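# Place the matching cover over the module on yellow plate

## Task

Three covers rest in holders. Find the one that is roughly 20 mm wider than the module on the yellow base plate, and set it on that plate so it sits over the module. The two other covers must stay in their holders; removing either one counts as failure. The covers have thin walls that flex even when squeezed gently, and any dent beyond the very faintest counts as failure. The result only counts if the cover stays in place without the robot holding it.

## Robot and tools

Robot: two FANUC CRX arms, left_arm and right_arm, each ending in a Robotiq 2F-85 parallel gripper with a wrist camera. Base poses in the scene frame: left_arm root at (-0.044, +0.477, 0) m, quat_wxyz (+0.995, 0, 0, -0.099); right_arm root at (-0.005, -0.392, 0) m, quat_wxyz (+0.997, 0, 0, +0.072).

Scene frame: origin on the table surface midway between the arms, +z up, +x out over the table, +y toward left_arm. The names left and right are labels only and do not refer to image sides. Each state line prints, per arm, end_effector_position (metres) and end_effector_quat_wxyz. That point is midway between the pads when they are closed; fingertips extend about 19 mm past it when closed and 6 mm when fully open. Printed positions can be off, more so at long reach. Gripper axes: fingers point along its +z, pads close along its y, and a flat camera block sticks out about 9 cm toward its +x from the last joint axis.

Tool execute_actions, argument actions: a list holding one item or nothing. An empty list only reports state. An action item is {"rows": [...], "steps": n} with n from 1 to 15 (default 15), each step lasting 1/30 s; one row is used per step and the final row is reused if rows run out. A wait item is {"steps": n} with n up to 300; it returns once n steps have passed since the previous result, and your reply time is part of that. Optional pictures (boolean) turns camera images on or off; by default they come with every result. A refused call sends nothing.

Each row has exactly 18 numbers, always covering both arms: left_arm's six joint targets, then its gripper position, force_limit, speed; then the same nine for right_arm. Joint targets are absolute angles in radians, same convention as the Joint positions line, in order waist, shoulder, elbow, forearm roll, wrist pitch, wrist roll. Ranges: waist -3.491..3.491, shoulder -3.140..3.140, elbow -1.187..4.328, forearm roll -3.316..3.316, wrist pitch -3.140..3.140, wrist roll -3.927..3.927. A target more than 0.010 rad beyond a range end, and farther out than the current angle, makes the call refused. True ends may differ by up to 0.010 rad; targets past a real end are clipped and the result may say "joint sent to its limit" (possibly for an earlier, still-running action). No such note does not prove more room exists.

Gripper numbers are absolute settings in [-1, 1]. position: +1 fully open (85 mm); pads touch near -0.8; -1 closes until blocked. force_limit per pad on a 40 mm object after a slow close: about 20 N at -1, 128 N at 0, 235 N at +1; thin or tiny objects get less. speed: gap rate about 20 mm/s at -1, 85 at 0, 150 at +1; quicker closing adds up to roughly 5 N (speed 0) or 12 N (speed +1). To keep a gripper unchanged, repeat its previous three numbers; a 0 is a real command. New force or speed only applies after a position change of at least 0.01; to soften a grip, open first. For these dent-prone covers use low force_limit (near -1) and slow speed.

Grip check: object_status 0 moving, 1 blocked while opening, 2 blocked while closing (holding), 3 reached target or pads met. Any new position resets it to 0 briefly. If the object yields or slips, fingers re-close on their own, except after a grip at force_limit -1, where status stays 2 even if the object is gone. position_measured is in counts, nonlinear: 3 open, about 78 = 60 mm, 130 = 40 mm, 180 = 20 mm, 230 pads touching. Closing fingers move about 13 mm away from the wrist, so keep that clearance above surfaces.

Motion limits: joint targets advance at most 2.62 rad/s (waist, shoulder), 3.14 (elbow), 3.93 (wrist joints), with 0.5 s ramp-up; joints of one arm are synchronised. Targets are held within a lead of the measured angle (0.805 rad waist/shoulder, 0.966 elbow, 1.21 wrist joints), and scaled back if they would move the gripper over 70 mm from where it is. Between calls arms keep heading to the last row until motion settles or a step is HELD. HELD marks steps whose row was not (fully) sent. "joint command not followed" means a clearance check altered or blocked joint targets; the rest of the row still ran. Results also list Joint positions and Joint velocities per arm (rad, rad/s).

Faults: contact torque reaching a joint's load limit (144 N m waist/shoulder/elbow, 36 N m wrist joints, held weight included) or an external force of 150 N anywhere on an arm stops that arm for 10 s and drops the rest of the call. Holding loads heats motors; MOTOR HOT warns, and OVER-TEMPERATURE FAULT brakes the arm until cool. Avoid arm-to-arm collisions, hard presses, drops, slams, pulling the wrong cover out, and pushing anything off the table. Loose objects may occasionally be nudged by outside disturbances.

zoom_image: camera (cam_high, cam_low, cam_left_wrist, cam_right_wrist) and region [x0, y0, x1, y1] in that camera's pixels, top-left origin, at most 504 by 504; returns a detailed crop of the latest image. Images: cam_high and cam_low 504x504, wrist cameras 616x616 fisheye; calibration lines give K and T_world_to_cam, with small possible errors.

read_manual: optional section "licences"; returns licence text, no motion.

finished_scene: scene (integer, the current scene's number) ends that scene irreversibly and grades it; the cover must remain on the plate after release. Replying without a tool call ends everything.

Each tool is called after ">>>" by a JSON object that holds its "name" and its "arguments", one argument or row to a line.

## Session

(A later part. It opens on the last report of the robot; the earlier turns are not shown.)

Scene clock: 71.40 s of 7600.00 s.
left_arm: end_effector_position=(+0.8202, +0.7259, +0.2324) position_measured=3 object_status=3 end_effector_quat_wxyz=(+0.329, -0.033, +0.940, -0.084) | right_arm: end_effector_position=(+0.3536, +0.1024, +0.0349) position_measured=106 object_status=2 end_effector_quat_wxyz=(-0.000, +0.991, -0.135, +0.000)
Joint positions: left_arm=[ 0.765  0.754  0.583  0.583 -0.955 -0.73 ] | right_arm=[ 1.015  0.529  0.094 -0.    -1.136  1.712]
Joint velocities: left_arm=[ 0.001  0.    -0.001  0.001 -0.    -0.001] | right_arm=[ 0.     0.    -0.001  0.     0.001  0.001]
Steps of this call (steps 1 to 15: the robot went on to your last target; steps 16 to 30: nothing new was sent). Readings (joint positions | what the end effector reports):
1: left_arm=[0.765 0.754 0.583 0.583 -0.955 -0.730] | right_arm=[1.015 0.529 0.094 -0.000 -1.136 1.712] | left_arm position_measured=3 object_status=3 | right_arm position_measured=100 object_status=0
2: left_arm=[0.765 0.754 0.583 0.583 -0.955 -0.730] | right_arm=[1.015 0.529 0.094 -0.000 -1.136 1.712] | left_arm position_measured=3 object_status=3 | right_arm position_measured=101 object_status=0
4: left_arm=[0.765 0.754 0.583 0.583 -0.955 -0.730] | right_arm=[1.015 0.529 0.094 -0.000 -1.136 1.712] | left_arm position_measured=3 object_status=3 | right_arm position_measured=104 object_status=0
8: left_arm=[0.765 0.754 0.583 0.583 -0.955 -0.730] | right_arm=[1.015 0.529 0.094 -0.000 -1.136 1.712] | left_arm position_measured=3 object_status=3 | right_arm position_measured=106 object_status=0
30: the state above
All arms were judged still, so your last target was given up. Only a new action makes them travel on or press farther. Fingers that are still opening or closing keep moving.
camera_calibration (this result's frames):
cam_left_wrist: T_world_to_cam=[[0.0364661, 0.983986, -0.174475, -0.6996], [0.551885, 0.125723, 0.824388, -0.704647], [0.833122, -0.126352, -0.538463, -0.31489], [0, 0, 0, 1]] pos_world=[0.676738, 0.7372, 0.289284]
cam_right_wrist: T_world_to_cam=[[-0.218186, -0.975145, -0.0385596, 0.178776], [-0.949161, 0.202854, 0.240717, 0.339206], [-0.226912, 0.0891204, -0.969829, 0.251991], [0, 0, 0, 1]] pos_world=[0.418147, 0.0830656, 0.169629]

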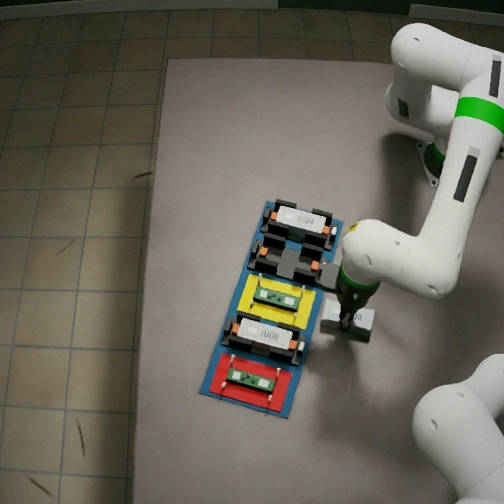

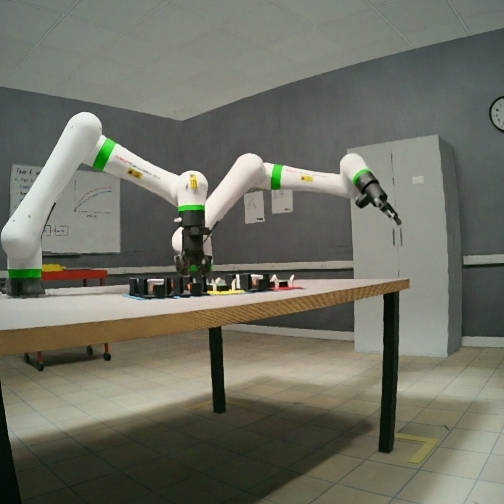

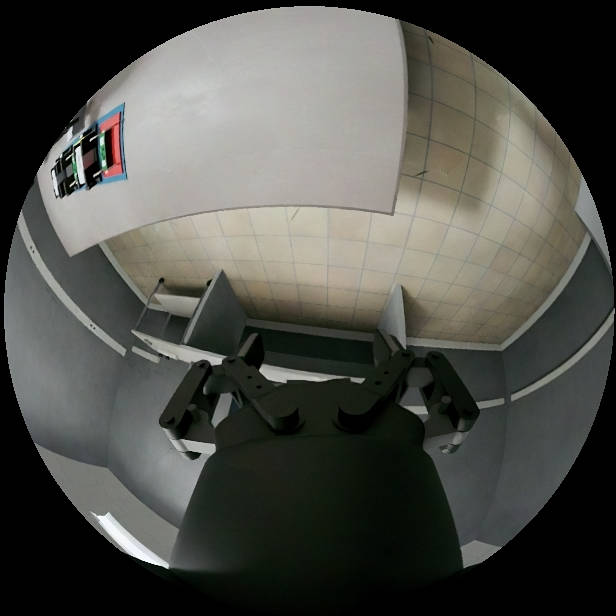

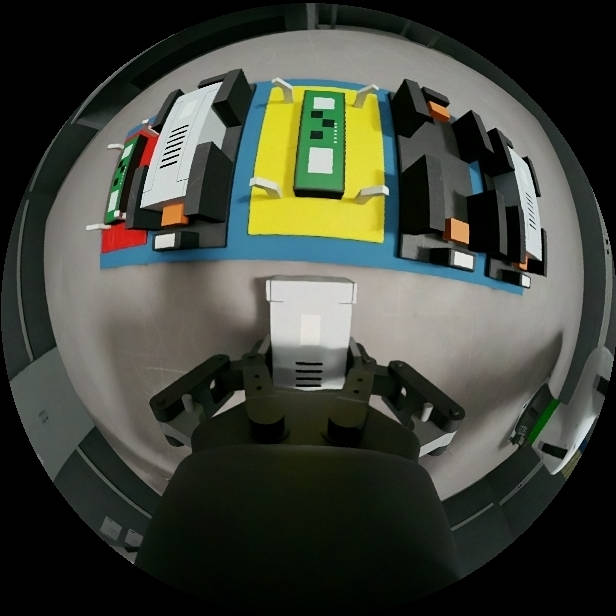

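>>> {"name": "execute_actions", "arguments": {
  "actions": [
    {"rows":[[0.765,0.754,0.583,0.583,-0.955,-0.73,1,-1,0,1.0151,0.519,0.105,0,-1.157,1.7125,-1,-0.7,-1],[0.765,0.754,0.583,0.583,-0.955,-0.73,1,-1,0,1.0151,0.519,0.105,0,-1.157,1.7125,-1,-0.7,-1],[0.765,0.754,0.583,0.583,-0.955,-0.73,1,-1,0,1.0151,0.519,0.105,0,-1.157,1.7125,-1,-0.7,-1],[0.765,0.754,0.583,0.583,-0.955,-0.73,1,-1,0,1.0151,0.5044,0.1208,0,-1.1872,1.7125,-1,-0.7,-1],[0.765,0.754,0.583,0.583,-0.955,-0.73,1,-1,0,1.0151,0.5044,0.1208,0,-1.1872,1.7125,-1,-0.7,-1],[0.765,0.754,0.583,0.583,-0.955,-0.73,1,-1,0,1.0151,0.5044,0.1208,0,-1.1872,1.7125,-1,-0.7,-1],[0.765,0.754,0.583,0.583,-0.955,-0.73,1,-1,0,1.0151,0.4877,0.1495,0,-1.2326,1.7125,-1,-0.7,-1],[0.765,0.754,0.583,0.583,-0.955,-0.73,1,-1,0,1.0151,0.4877,0.1495,0,-1.2326,1.7125,-1,-0.7,-1],[0.765,0.754,0.583,0.583,-0.955,-0.73,1,-1,0,1.0151,0.4877,0.1495,0,-1.2326,1.7125,-1,-0.7,-1],[0.765,0.754,0.583,0.583,-0.955,-0.73,1,-1,0,1.0151,0.471,0.178,0,-1.278,1.7125,-1,-0.7,-1],[0.765,0.754,0.583,0.583,-0.955,-0.73,1,-1,0,1.0151,0.471,0.178,0,-1.278,1.7125,-1,-0.7,-1],[0.765,0.754,0.583,0.583,-0.955,-0.73,1,-1,0,1.0151,0.4545,0.2071,0,-1.3234,1.7125,-1,-0.7,-1]],"steps":15}
  ],
  "pictures": false
}}

>>> {"name": "execute_actions", "arguments": {
  "actions": [
    {"rows":[[0.765,0.754,0.583,0.583,-0.955,-0.73,1,-1,0,0.971,0.490,0.259,0,-1.339,1.756,-1,-0.7,-1],[0.765,0.754,0.583,0.583,-0.955,-0.73,1,-1,0,0.971,0.490,0.259,0,-1.339,1.756,-1,-0.7,-1],[0.765,0.754,0.583,0.583,-0.955,-0.73,1,-1,0,0.927,0.526,0.311,0,-1.355,1.80,-1,-0.7,-1],[0.765,0.754,0.583,0.583,-0.955,-0.73,1,-1,0,0.927,0.526,0.311,0,-1.355,1.80,-1,-0.7,-1],[0.765,0.754,0.583,0.583,-0.955,-0.73,1,-1,0,0.884,0.562,0.363,0,-1.371,1.844,-1,-0.7,-1],[0.765,0.754,0.583,0.583,-0.955,-0.73,1,-1,0,0.884,0.562,0.363,0,-1.371,1.844,-1,-0.7,-1],[0.765,0.754,0.583,0.583,-0.955,-0.73,1,-1,0,0.840,0.598,0.415,0,-1.387,1.888,-1,-0.7,-1],[0.765,0.754,0.583,0.583,-0.955,-0.73,1,-1,0,0.840,0.598,0.415,0,-1.387,1.888,-1,-0.7,-1],[0.765,0.754,0.583,0.583,-0.955,-0.73,1,-1,0,0.796,0.633,0.467,0,-1.404,1.932,-1,-0.7,-1],[0.765,0.754,0.583,0.583,-0.955,-0.73,1,-1,0,0.796,0.633,0.467,0,-1.404,1.932,-1,-0.7,-1],[0.765,0.754,0.583,0.583,-0.955,-0.73,1,-1,0,0.7523,0.660,0.519,0,-1.430,1.9753,-1,-0.7,-1]],"steps":15}
  ],
  "pictures": false
}}

>>> {"name": "execute_actions", "arguments": {
  "actions": [
    {"rows":[[0.765,0.754,0.583,0.583,-0.955,-0.73,1,-1,0,0.7523,0.660,0.519,0,-1.430,1.9753,-1,-0.7,-1],[0.765,0.754,0.583,0.583,-0.955,-0.73,1,-1,0,0.7523,0.660,0.519,0,-1.430,1.9753,-1,-0.7,-1],[0.765,0.754,0.583,0.583,-0.955,-0.73,1,-1,0,0.7523,0.660,0.519,0,-1.430,1.9753,-1,-0.7,-1],[0.765,0.754,0.583,0.583,-0.955,-0.73,1,-1,0,0.7523,0.660,0.519,0,-1.430,1.9753,-1,-0.7,-1],[0.765,0.754,0.583,0.583,-0.955,-0.73,1,-1,0,0.7523,0.660,0.519,0,-1.430,1.9753,-1,-0.7,-1],[0.765,0.754,0.583,0.583,-0.955,-0.73,1,-1,0,0.7523,0.6689,0.5086,0,-1.4105,1.9753,-1,-0.7,-1]],"steps":15}
  ]
}}

>>> {"name": "zoom_image", "arguments": {
  "camera": "cam_right_wrist",
  "region": [180,200,450,450]
}}

>>> {"name": "zoom_image", "arguments": {
  "camera": "cam_low",
  "region": [140,210,280,310]
}}

Scene clock: 76.17 s of 7600.00 s.
left_arm: end_effector_position=(+0.8202, +0.7259, +0.2324) position_measured=3 object_status=3 end_effector_quat_wxyz=(+0.329, -0.033, +0.940, -0.084) | right_arm: end_effector_position=(+0.3538, +0.1028, +0.1189) position_measured=106 object_status=2 end_effector_quat_wxyz=(-0.000, +0.991, -0.135, +0.000)
Joint positions: left_arm=[ 0.765  0.754  0.583  0.583 -0.955 -0.73 ] | right_arm=[ 1.015  0.459  0.199  0.    -1.31   1.712]
Joint velocities: left_arm=[-0.001 -0.     0.     0.    -0.    -0.   ] | right_arm=[-0.    -0.132  0.219 -0.    -0.346 -0.001]
Steps of this call (steps 1 to 90: nothing new was sent; then 1.27 s passed at rest; steps 91 to 105: all 15 steps of this action). Readings (joint positions | what the end effector reports):
91: left_arm=[0.765 0.754 0.583 0.583 -0.955 -0.730] | right_arm=[1.015 0.529 0.095 -0.000 -1.137 1.712] | left_arm position_measured=3 object_status=3 | right_arm position_measured=106 object_status=2
92: left_arm=[0.765 0.754 0.583 0.583 -0.955 -0.730] | right_arm=[1.015 0.526 0.097 -0.000 -1.144 1.712] | left_arm position_measured=3 object_status=3 | right_arm position_measured=106 object_status=2
94: left_arm=[0.765 0.754 0.583 0.583 -0.955 -0.730] | right_arm=[1.015 0.520 0.105 -0.000 -1.156 1.712] | left_arm position_measured=3 object_status=3 | right_arm position_measured=106 object_status=2
98: left_arm=[0.765 0.754 0.583 0.583 -0.955 -0.730] | right_arm=[1.015 0.501 0.127 -0.000 -1.197 1.712] | left_arm position_measured=3 object_status=3 | right_arm position_measured=106 object_status=2
105: the state above

Scene clock: 76.67 s of 7600.00 s.
left_arm: end_effector_position=(+0.8202, +0.7259, +0.2324) position_measured=3 object_status=3 end_effector_quat_wxyz=(+0.329, -0.033, +0.940, -0.084) | right_arm: end_effector_position=(+0.5119, +0.0591, +0.1247) position_measured=106 object_status=2 end_effector_quat_wxyz=(+0.000, +0.991, -0.135, -0.000)
Joint positions: left_arm=[ 0.765  0.754  0.583  0.583 -0.955 -0.73 ] | right_arm=[ 0.765  0.651  0.503  0.    -1.423  1.962]
Joint velocities: left_arm=[ 0.     0.001 -0.     0.001 -0.     0.   ] | right_arm=[-0.333  0.23   0.391 -0.    -0.168  0.325]
Steps of this call (steps 1 to 15: all 15 steps of this action). Readings (joint positions | what the end effector reports):
1: left_arm=[0.765 0.754 0.583 0.583 -0.955 -0.730] | right_arm=[1.015 0.456 0.205 0.000 -1.319 1.712] | left_arm position_measured=3 object_status=3 | right_arm position_measured=106 object_status=2
2: left_arm=[0.765 0.754 0.583 0.583 -0.955 -0.730] | right_arm=[1.011 0.458 0.216 0.000 -1.325 1.716] | left_arm position_measured=3 object_status=3 | right_arm position_measured=106 object_status=2
4: left_arm=[0.765 0.754 0.583 0.583 -0.955 -0.730] | right_arm=[0.986 0.475 0.249 0.000 -1.336 1.741] | left_arm position_measured=3 object_status=3 | right_arm position_measured=106 object_status=2
8: left_arm=[0.765 0.754 0.583 0.583 -0.955 -0.730] | right_arm=[0.903 0.546 0.341 0.000 -1.364 1.824] | left_arm position_measured=3 object_status=3 | right_arm position_measured=106 object_status=2
15: the state above

Scene clock: 77.17 s of 7600.00 s.
left_arm: end_effector_position=(+0.8202, +0.7259, +0.2324) position_measured=3 object_status=3 end_effector_quat_wxyz=(+0.329, -0.033, +0.940, -0.084) | right_arm: end_effector_position=(+0.5210, +0.0563, +0.1149) position_measured=106 object_status=2 end_effector_quat_wxyz=(-0.000, +0.991, -0.135, +0.000)
Joint positions: left_arm=[ 0.765  0.754  0.583  0.583 -0.955 -0.73 ] | right_arm=[ 0.752  0.669  0.509 -0.    -1.411  1.975]
Joint velocities: left_arm=[-0.     0.    -0.    -0.001  0.     0.   ] | right_arm=[-0.001  0.    -0.001 -0.001  0.    -0.   ]
Steps of this call (steps 1 to 15: all 15 steps of this action). Readings (joint positions | what the end effector reports):
1: left_arm=[0.765 0.754 0.583 0.583 -0.955 -0.730] | right_arm=[0.757 0.657 0.513 0.000 -1.427 1.970] | left_arm position_measured=3 object_status=3 | right_arm position_measured=106 object_status=2
2: left_arm=[0.765 0.754 0.583 0.583 -0.955 -0.730] | right_arm=[0.753 0.659 0.517 0.000 -1.429 1.974] | left_arm position_measured=3 object_status=3 | right_arm position_measured=106 object_status=2
4: left_arm=[0.765 0.754 0.583 0.583 -0.955 -0.730] | right_arm=[0.753 0.660 0.519 0.000 -1.430 1.975] | left_arm position_measured=3 object_status=3 | right_arm position_measured=106 object_status=2
8: left_arm=[0.765 0.754 0.583 0.583 -0.955 -0.730] | right_arm=[0.753 0.666 0.512 0.000 -1.416 1.975] | left_arm position_measured=3 object_status=3 | right_arm position_measured=106 object_status=2
15: the state above
camera_calibration (this result's frames):
cam_left_wrist: T_world_to_cam=[[0.0364662, 0.983986, -0.174475, -0.6996], [0.551885, 0.125723, 0.824389, -0.704647], [0.833122, -0.126352, -0.538463, -0.31489], [0, 0, 0, 1]] pos_world=[0.676738, 0.7372, 0.289284]
cam_right_wrist: T_world_to_cam=[[-0.21817, -0.97515, -0.0385246, 0.173368], [-0.949161, 0.202845, 0.240721, 0.488177], [-0.226925, 0.0890842, -0.969829, 0.371692], [0, 0, 0, 1]] pos_world=[0.585528, 0.0369239, 0.249642]

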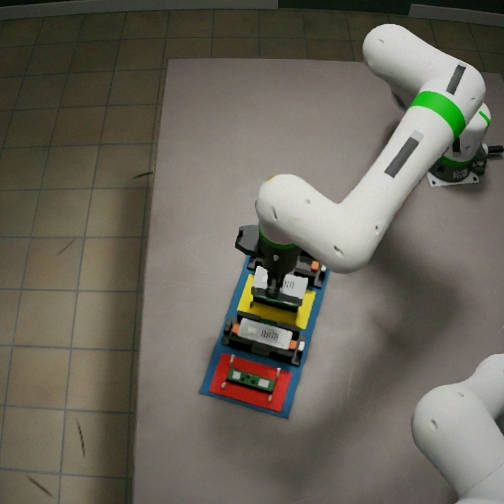

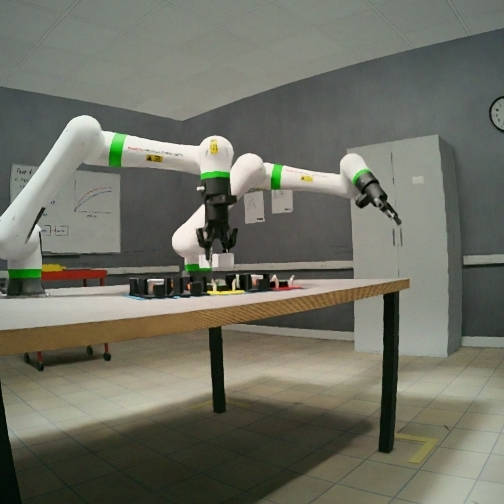

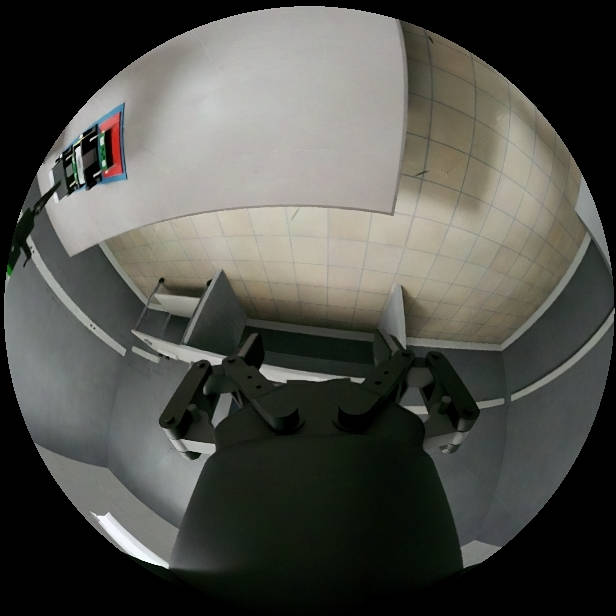

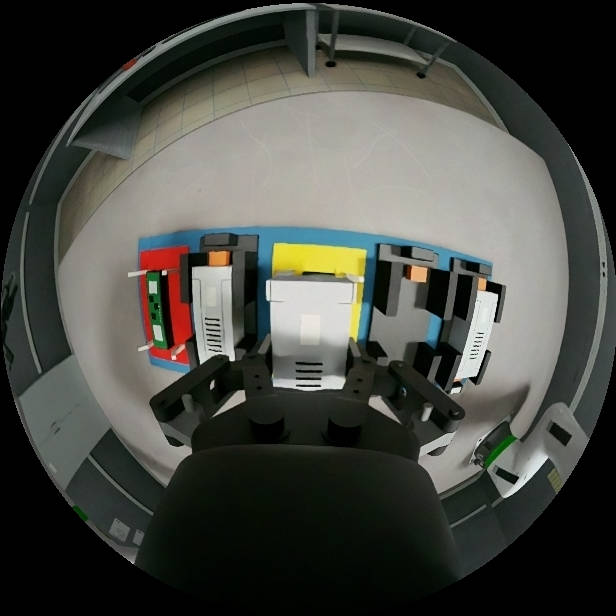

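Region (180, 200, 450, 450) of cam_right_wrist's 616x616 image, scaled by 1.867, with more detail than that image has; it fills the top 467 rows of this view, and the rest is white.

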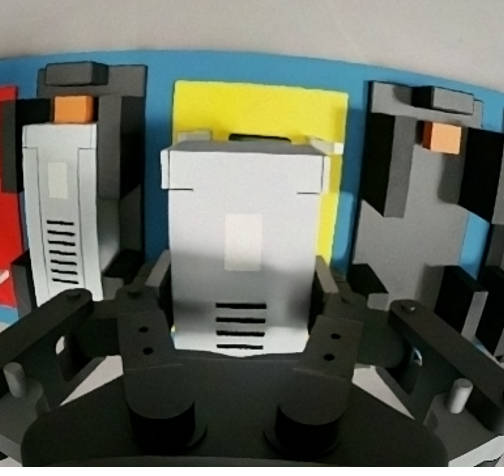

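Region (140, 210, 280, 310) of cam_low's 504x504 image, scaled by 3.600, with more detail than that image has; it fills the top 360 rows of this view, and the rest is white.

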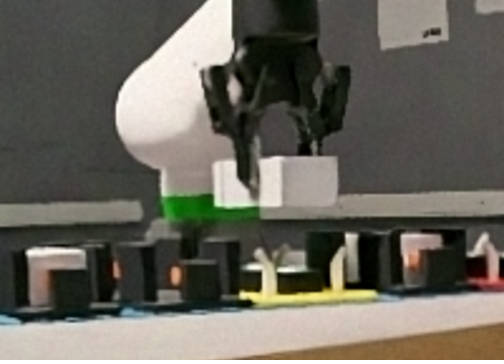

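>>> {"name": "execute_actions", "arguments": {
  "actions": [
    {"rows":[[0.765,0.754,0.583,0.583,-0.955,-0.73,1,-1,0,0.748,0.6543,0.4855,0,-1.402,1.9796,-1,-0.7,-1],[0.765,0.754,0.583,0.583,-0.955,-0.73,1,-1,0,0.748,0.6543,0.4855,0,-1.402,1.9796,-1,-0.7,-1],[0.765,0.754,0.583,0.583,-0.955,-0.73,1,-1,0,0.748,0.6543,0.4855,0,-1.402,1.9796,-1,-0.7,-1],[0.765,0.754,0.583,0.583,-0.955,-0.73,1,-1,0,0.748,0.6543,0.4855,0,-1.402,1.9796,-1,-0.7,-1],[0.765,0.754,0.583,0.583,-0.955,-0.73,1,-1,0,0.748,0.6543,0.4855,0,-1.402,1.9796,-1,-0.7,-1],[0.765,0.754,0.583,0.583,-0.955,-0.73,1,-1,0,0.748,0.661,0.4664,0,-1.376,1.9796,-1,-0.7,-1],[0.765,0.754,0.583,0.583,-0.955,-0.73,1,-1,0,0.748,0.661,0.4664,0,-1.376,1.9796,-1,-0.7,-1],[0.765,0.754,0.583,0.583,-0.955,-0.73,1,-1,0,0.748,0.661,0.4664,0,-1.376,1.9796,-1,-0.7,-1],[0.765,0.754,0.583,0.583,-0.955,-0.73,1,-1,0,0.748,0.6675,0.4473,0,-1.3506,1.9796,-1,-0.7,-1]],"steps":15}
  ]
}}

>>> {"name": "zoom_image", "arguments": {
  "camera": "cam_right_wrist",
  "region": [220,220,400,370]
}}

>>> {"name": "zoom_image", "arguments": {
  "camera": "cam_high",
  "region": [220,250,340,350]
}}

Scene clock: 80.87 s of 7600.00 s.
left_arm: end_effector_position=(+0.8202, +0.7259, +0.2324) position_measured=3 object_status=3 end_effector_quat_wxyz=(+0.329, -0.033, +0.940, -0.084) | right_arm: end_effector_position=(+0.5196, +0.0499, +0.0901) position_measured=106 object_status=2 end_effector_quat_wxyz=(-0.000, +0.991, -0.135, +0.000)
Joint positions: left_arm=[ 0.765  0.754  0.583  0.583 -0.955 -0.73 ] | right_arm=[ 0.748  0.667  0.448  0.    -1.351  1.98 ]
Joint velocities: left_arm=[ 0.     0.     0.     0.     0.001 -0.   ] | right_arm=[ 0.     0.    -0.006  0.001  0.006 -0.001]
Steps of this call (steps 1 to 15: the robot went on to your last target; steps 16 to 90: nothing new was sent; then 0.20 s passed at rest; steps 91 to 105: all 15 steps of this action). Readings (joint positions | what the end effector reports):
91: left_arm=[0.765 0.754 0.583 0.583 -0.955 -0.730] | right_arm=[0.752 0.669 0.508 0.000 -1.410 1.975] | left_arm position_measured=3 object_status=3 | right_arm position_measured=106 object_status=2
92: left_arm=[0.765 0.754 0.583 0.583 -0.955 -0.730] | right_arm=[0.751 0.665 0.502 0.000 -1.408 1.976] | left_arm position_measured=3 object_status=3 | right_arm position_measured=106 object_status=2
94: left_arm=[0.765 0.754 0.583 0.583 -0.955 -0.730] | right_arm=[0.748 0.657 0.489 0.000 -1.403 1.979] | left_arm position_measured=3 object_status=3 | right_arm position_measured=106 object_status=2
98: left_arm=[0.765 0.754 0.583 0.583 -0.955 -0.730] | right_arm=[0.748 0.658 0.473 0.000 -1.385 1.980] | left_arm position_measured=3 object_status=3 | right_arm position_measured=106 object_status=2
105: the state above
camera_calibration (this result's frames):
cam_left_wrist: T_world_to_cam=[[0.0364663, 0.983986, -0.174475, -0.6996], [0.551885, 0.125723, 0.824388, -0.704647], [0.833122, -0.126353, -0.538463, -0.31489], [0, 0, 0, 1]] pos_world=[0.676738, 0.7372, 0.289284]
cam_right_wrist: T_world_to_cam=[[-0.218193, -0.975144, -0.0385593, 0.165886], [-0.94917, 0.202864, 0.240672, 0.494144], [-0.226867, 0.0891121, -0.96984, 0.347882], [0, 0, 0, 1]] pos_world=[0.584144, 0.030518, 0.22486]

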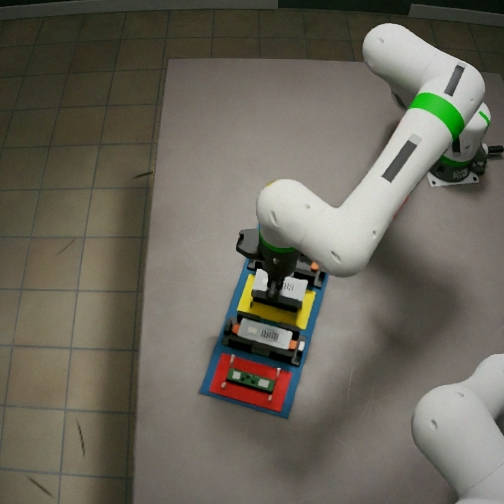

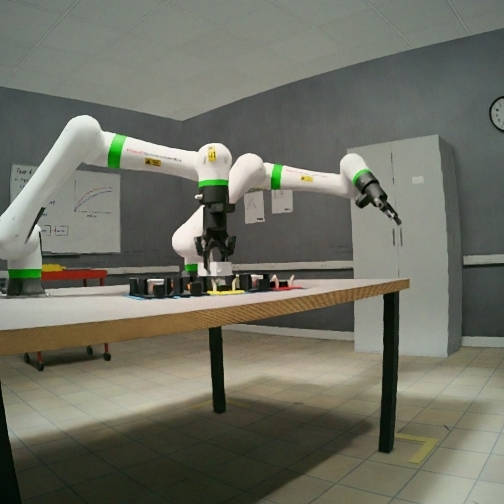

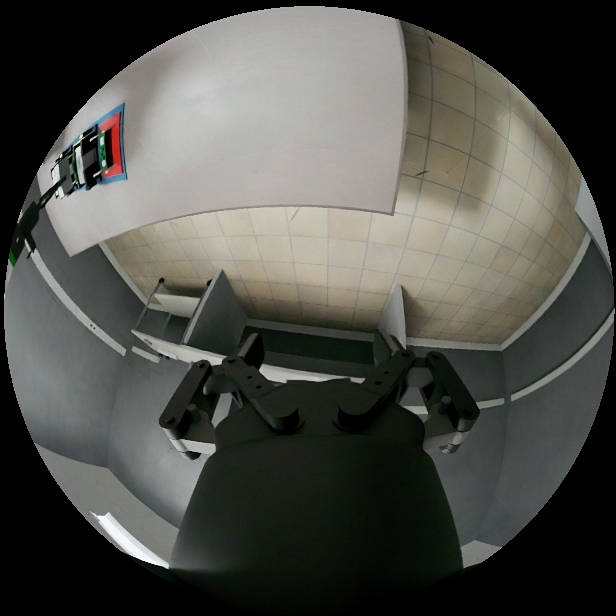

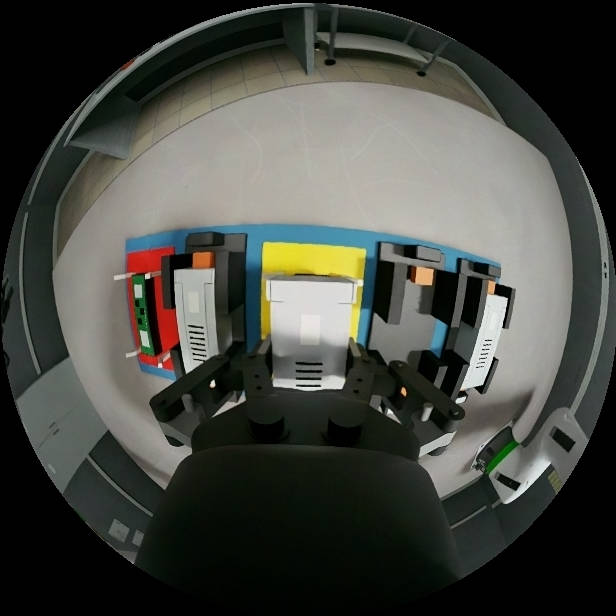

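Region (220, 220, 400, 370) of cam_right_wrist's 616x616 image, scaled by 2.800, with more detail than that image has.

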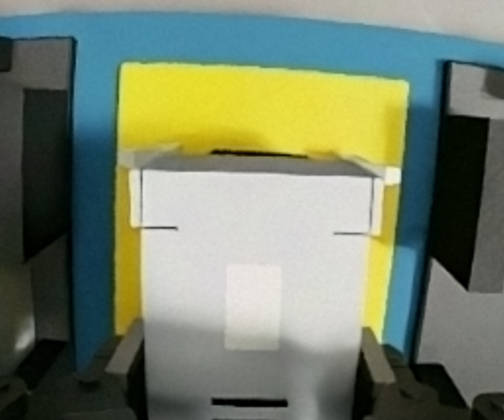

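Region (220, 250, 340, 350) of cam_high's 504x504 image, scaled by 4.200, with more detail than that image has.

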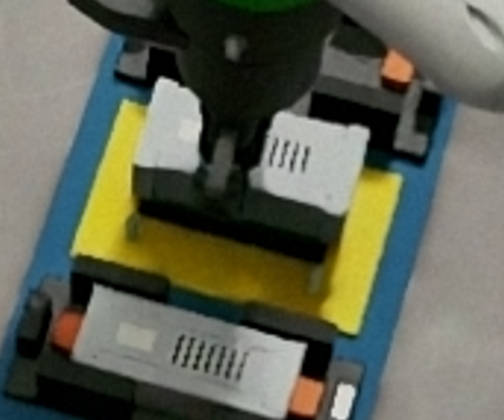

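>>> {"name": "execute_actions", "arguments": {
  "actions": [
    {"rows":[[0.765,0.754,0.583,0.583,-0.955,-0.73,1,-1,0,0.7418,0.6675,0.4475,0,-1.3506,1.9858,-1,-0.7,-1],[0.765,0.754,0.583,0.583,-0.955,-0.73,1,-1,0,0.7418,0.6675,0.4475,0,-1.3506,1.9858,-1,-0.7,-1],[0.765,0.754,0.583,0.583,-0.955,-0.73,1,-1,0,0.7418,0.6675,0.4475,0,-1.3506,1.9858,-1,-0.7,-1],[0.765,0.754,0.583,0.583,-0.955,-0.73,1,-1,0,0.7418,0.6675,0.4475,0,-1.3506,1.9858,-1,-0.7,-1],[0.765,0.754,0.583,0.583,-0.955,-0.73,1,-1,0,0.7418,0.671,0.441,0,-1.341,1.9858,-1,-0.7,-1],[0.765,0.754,0.583,0.583,-0.955,-0.73,1,-1,0,0.7418,0.671,0.441,0,-1.341,1.9858,-1,-0.7,-1],[0.765,0.754,0.583,0.583,-0.955,-0.73,1,-1,0,0.7418,0.671,0.441,0,-1.341,1.9858,-1,-0.7,-1],[0.765,0.754,0.583,0.583,-0.955,-0.73,1,-1,0,0.7418,0.6745,0.4345,0,-1.331,1.9858,-1,-0.7,-1],[0.765,0.754,0.583,0.583,-0.955,-0.73,1,-1,0,0.7418,0.6745,0.4345,0,-1.331,1.9858,-1,-0.7,-1],[0.765,0.754,0.583,0.583,-0.955,-0.73,1,-1,0,0.7418,0.6745,0.4345,0,-1.331,1.9858,-1,-0.7,-1],[0.765,0.754,0.583,0.583,-0.955,-0.73,1,-1,0,0.7418,0.678,0.428,0,-1.321,1.9858,-1,-0.7,-1],[0.765,0.754,0.583,0.583,-0.955,-0.73,1,-1,0,0.7418,0.678,0.428,0,-1.321,1.9858,-1,-0.7,-1],[0.765,0.754,0.583,0.583,-0.955,-0.73,1,-1,0,0.7418,0.6814,0.4216,0,-1.311,1.9858,-1,-0.7,-1]],"steps":15}
  ]
}}

>>> {"name": "zoom_image", "arguments": {
  "camera": "cam_right_wrist",
  "region": [220,220,400,370]
}}

>>> {"name": "zoom_image", "arguments": {
  "camera": "cam_high",
  "region": [220,250,340,350]
}}

>>> {"name": "zoom_image", "arguments": {
  "camera": "cam_low",
  "region": [170,240,270,310]
}}

Scene clock: 85.87 s of 7600.00 s.
left_arm: end_effector_position=(+0.8202, +0.7259, +0.2324) position_measured=3 object_status=3 end_effector_quat_wxyz=(+0.329, -0.033, +0.940, -0.084) | right_arm: end_effector_position=(+0.5225, +0.0469, +0.0711) position_measured=106 object_status=2 end_effector_quat_wxyz=(+0.000, +0.991, -0.135, -0.000)
Joint positions: left_arm=[ 0.765  0.754  0.583  0.583 -0.955 -0.73 ] | right_arm=[ 0.742  0.681  0.423 -0.    -1.314  1.986]
Joint velocities: left_arm=[-0.    -0.     0.    -0.     0.001  0.001] | right_arm=[-0.     0.034 -0.05  -0.     0.077 -0.   ]
Steps of this call (steps 1 to 15: the robot went on to your last target; steps 16 to 90: nothing new was sent; then 1.50 s passed at rest; steps 91 to 105: all 15 steps of this action). Readings (joint positions | what the end effector reports):
91: left_arm=[0.765 0.754 0.583 0.583 -0.955 -0.730] | right_arm=[0.747 0.668 0.447 -0.000 -1.351 1.980] | left_arm position_measured=3 object_status=3 | right_arm position_measured=106 object_status=2
92: left_arm=[0.765 0.754 0.583 0.583 -0.955 -0.730] | right_arm=[0.745 0.668 0.447 -0.000 -1.351 1.983] | left_arm position_measured=3 object_status=3 | right_arm position_measured=106 object_status=2
94: left_arm=[0.765 0.754 0.583 0.583 -0.955 -0.730] | right_arm=[0.742 0.668 0.447 -0.000 -1.351 1.985] | left_arm position_measured=3 object_status=3 | right_arm position_measured=106 object_status=2
98: left_arm=[0.765 0.754 0.583 0.583 -0.955 -0.730] | right_arm=[0.742 0.671 0.441 -0.000 -1.341 1.986] | left_arm position_measured=3 object_status=3 | right_arm position_measured=106 object_status=2
105: the state above
camera_calibration (this result's frames):
cam_left_wrist: T_world_to_cam=[[0.036466, 0.983986, -0.174475, -0.6996], [0.551885, 0.125723, 0.824389, -0.704647], [0.833123, -0.126352, -0.538463, -0.31489], [0, 0, 0, 1]] pos_world=[0.676738, 0.7372, 0.289284]
cam_right_wrist: T_world_to_cam=[[-0.218216, -0.975148, -0.0383212, 0.162861], [-0.949118, 0.202928, 0.240823, 0.502071], [-0.227062, 0.0889228, -0.969812, 0.330497], [0, 0, 0, 1]] pos_world=[0.587107, 0.027541, 0.20585]

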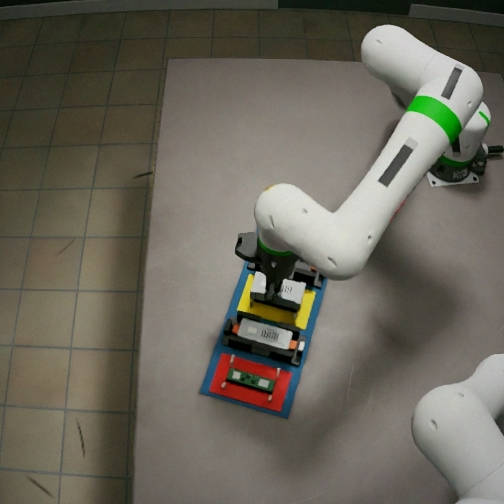

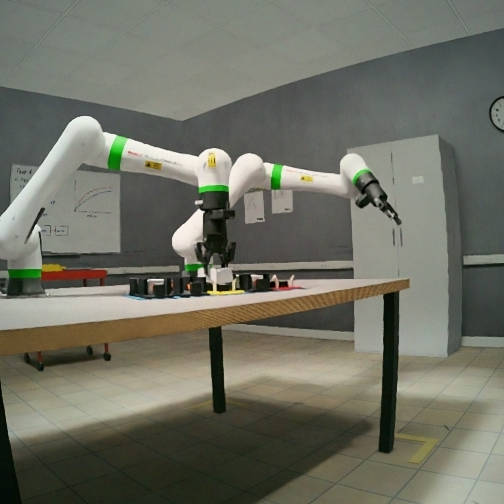

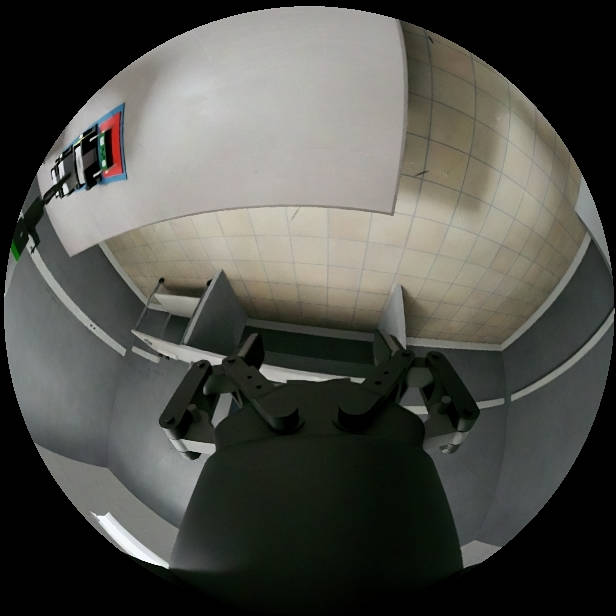

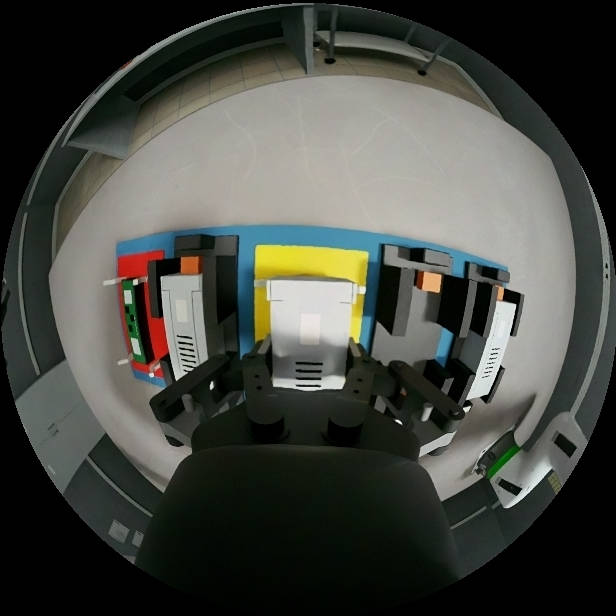

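Region (220, 220, 400, 370) of cam_right_wrist's 616x616 image, scaled by 2.800, with more detail than that image has.

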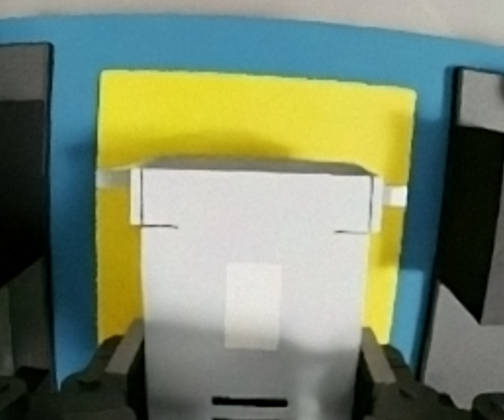

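Region (220, 250, 340, 350) of cam_high's 504x504 image, scaled by 4.200, with more detail than that image has.

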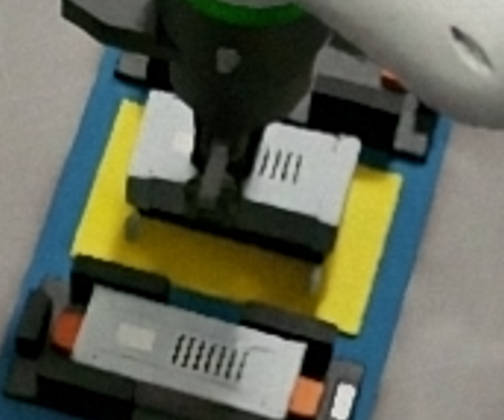

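Region (170, 240, 270, 310) of cam_low's 504x504 image, scaled by 5.040, with more detail than that image has; it fills the top 353 rows of this view, and the rest is white.

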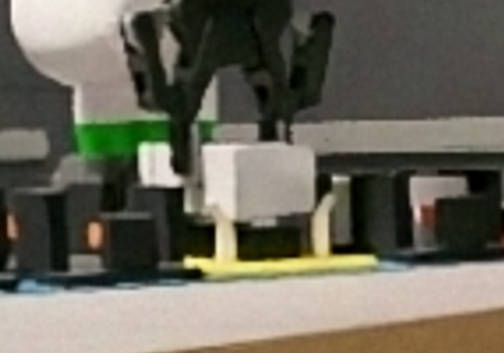

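>>> {"name": "execute_actions", "arguments": {
  "actions": [
    {"rows":[[0.765,0.754,0.583,0.583,-0.955,-0.73,1,-1,0,0.7418,0.685,0.4155,0,-1.301,1.9858,-1,-0.7,-1],[0.765,0.754,0.583,0.583,-0.955,-0.73,1,-1,0,0.7418,0.685,0.4155,0,-1.301,1.9858,-1,-0.7,-1],[0.765,0.754,0.583,0.583,-0.955,-0.73,1,-1,0,0.7418,0.685,0.4155,0,-1.301,1.9858,-1,-0.7,-1],[0.765,0.754,0.583,0.583,-0.955,-0.73,1,-1,0,0.7418,0.6887,0.4093,0,-1.2914,1.9858,-1,-0.7,-1],[0.765,0.754,0.583,0.583,-0.955,-0.73,1,-1,0,0.7418,0.6887,0.4093,0,-1.2914,1.9858,-1,-0.7,-1],[0.765,0.754,0.583,0.583,-0.955,-0.73,1,-1,0,0.7418,0.6887,0.4093,0,-1.2914,1.9858,-1,-0.7,-1],[0.765,0.754,0.583,0.583,-0.955,-0.73,1,-1,0,0.7418,0.6923,0.4031,0,-1.2816,1.9858,-1,-0.7,-1],[0.765,0.754,0.583,0.583,-0.955,-0.73,1,-1,0,0.7418,0.6923,0.4031,0,-1.2816,1.9858,-1,-0.7,-1],[0.765,0.754,0.583,0.583,-0.955,-0.73,1,-1,0,0.7418,0.6923,0.4031,0,-1.2816,1.9858,-1,-0.7,-1],[0.765,0.754,0.583,0.583,-0.955,-0.73,1,-1,0,0.7418,0.696,0.397,0,-1.2718,1.9858,-1,-0.7,-1]],"steps":15}
  ]
}}

>>> {"name": "zoom_image", "arguments": {
  "camera": "cam_right_wrist",
  "region": [220,220,400,370]
}}

>>> {"name": "zoom_image", "arguments": {
  "camera": "cam_high",
  "region": [220,250,340,350]
}}

>>> {"name": "zoom_image", "arguments": {
  "camera": "cam_low",
  "region": [170,240,270,310]
}}

Scene clock: 88.50 s of 7600.00 s.
left_arm: end_effector_position=(+0.8202, +0.7259, +0.2324) position_measured=3 object_status=3 end_effector_quat_wxyz=(+0.329, -0.033, +0.940, -0.084) | right_arm: end_effector_position=(+0.5226, +0.0469, +0.0500) position_measured=106 object_status=2 end_effector_quat_wxyz=(-0.000, +0.991, -0.135, +0.000)
Joint positions: left_arm=[ 0.765  0.754  0.583  0.583 -0.955 -0.73 ] | right_arm=[ 0.742  0.696  0.397 -0.    -1.272  1.986]
Joint velocities: left_arm=[-0.     0.    -0.    -0.001  0.    -0.   ] | right_arm=[ 0.     0.    -0.003 -0.001  0.006  0.   ]
Steps of this call (steps 1 to 15: the robot went on to your last target; steps 16 to 64: nothing new was sent; steps 65 to 79: all 15 steps of this action). Readings (joint positions | what the end effector reports):
65: left_arm=[0.765 0.754 0.583 0.583 -0.955 -0.730] | right_arm=[0.742 0.682 0.421 0.000 -1.310 1.986] | left_arm position_measured=3 object_status=3 | right_arm position_measured=106 object_status=2
66: left_arm=[0.765 0.754 0.583 0.583 -0.955 -0.730] | right_arm=[0.742 0.683 0.419 0.000 -1.306 1.986] | left_arm position_measured=3 object_status=3 | right_arm position_measured=106 object_status=2
68: left_arm=[0.765 0.754 0.583 0.583 -0.955 -0.730] | right_arm=[0.742 0.685 0.416 0.000 -1.301 1.986] | left_arm position_measured=3 object_status=3 | right_arm position_measured=106 object_status=2
72: left_arm=[0.765 0.754 0.583 0.583 -0.955 -0.730] | right_arm=[0.742 0.690 0.407 0.000 -1.287 1.986] | left_arm position_measured=3 object_status=3 | right_arm position_measured=106 object_status=2
79: the state above
camera_calibration (this result's frames):
cam_left_wrist: T_world_to_cam=[[0.0364663, 0.983986, -0.174475, -0.6996], [0.551885, 0.125723, 0.824389, -0.704647], [0.833122, -0.126353, -0.538463, -0.31489], [0, 0, 0, 1]] pos_world=[0.676738, 0.7372, 0.289284]
cam_right_wrist: T_world_to_cam=[[-0.218184, -0.975145, -0.0385844, 0.1621], [-0.949172, 0.20285, 0.240675, 0.507216], [-0.226866, 0.0891346, -0.969839, 0.309903], [0, 0, 0, 1]] pos_world=[0.58711, 0.0275596, 0.184736]

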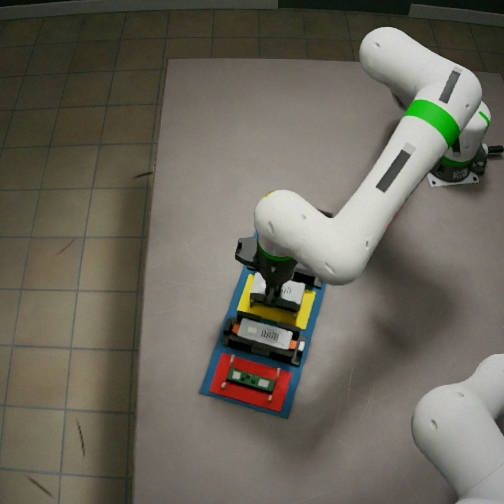

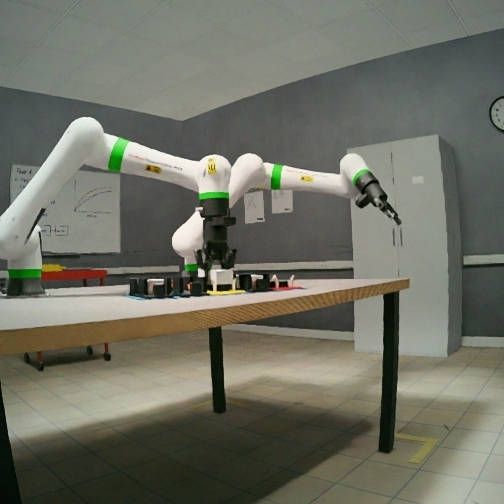

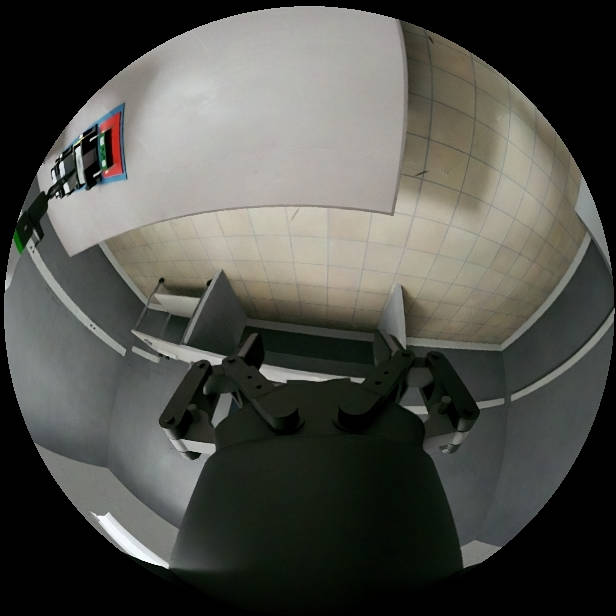

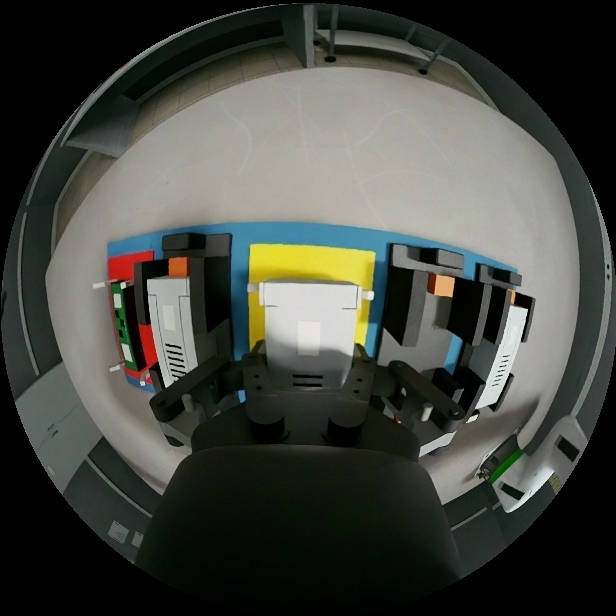

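Region (220, 220, 400, 370) of cam_right_wrist's 616x616 image, scaled by 2.800, with more detail than that image has.

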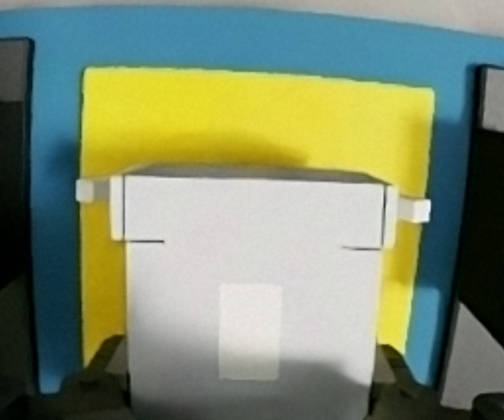

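Region (220, 250, 340, 350) of cam_high's 504x504 image, scaled by 4.200, with more detail than that image has.

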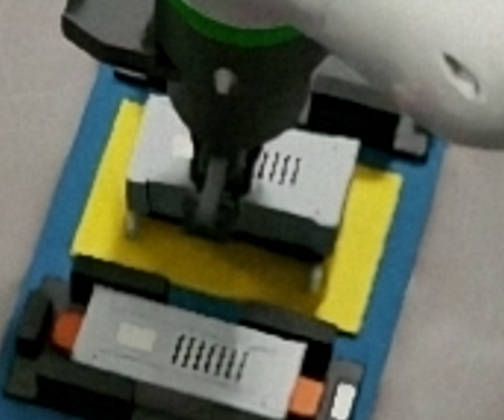

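Region (170, 240, 270, 310) of cam_low's 504x504 image, scaled by 5.040, with more detail than that image has; it fills the top 353 rows of this view, and the rest is white.

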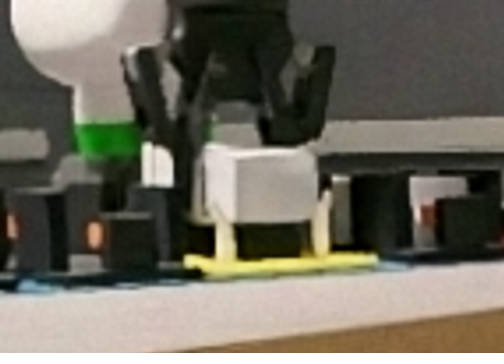

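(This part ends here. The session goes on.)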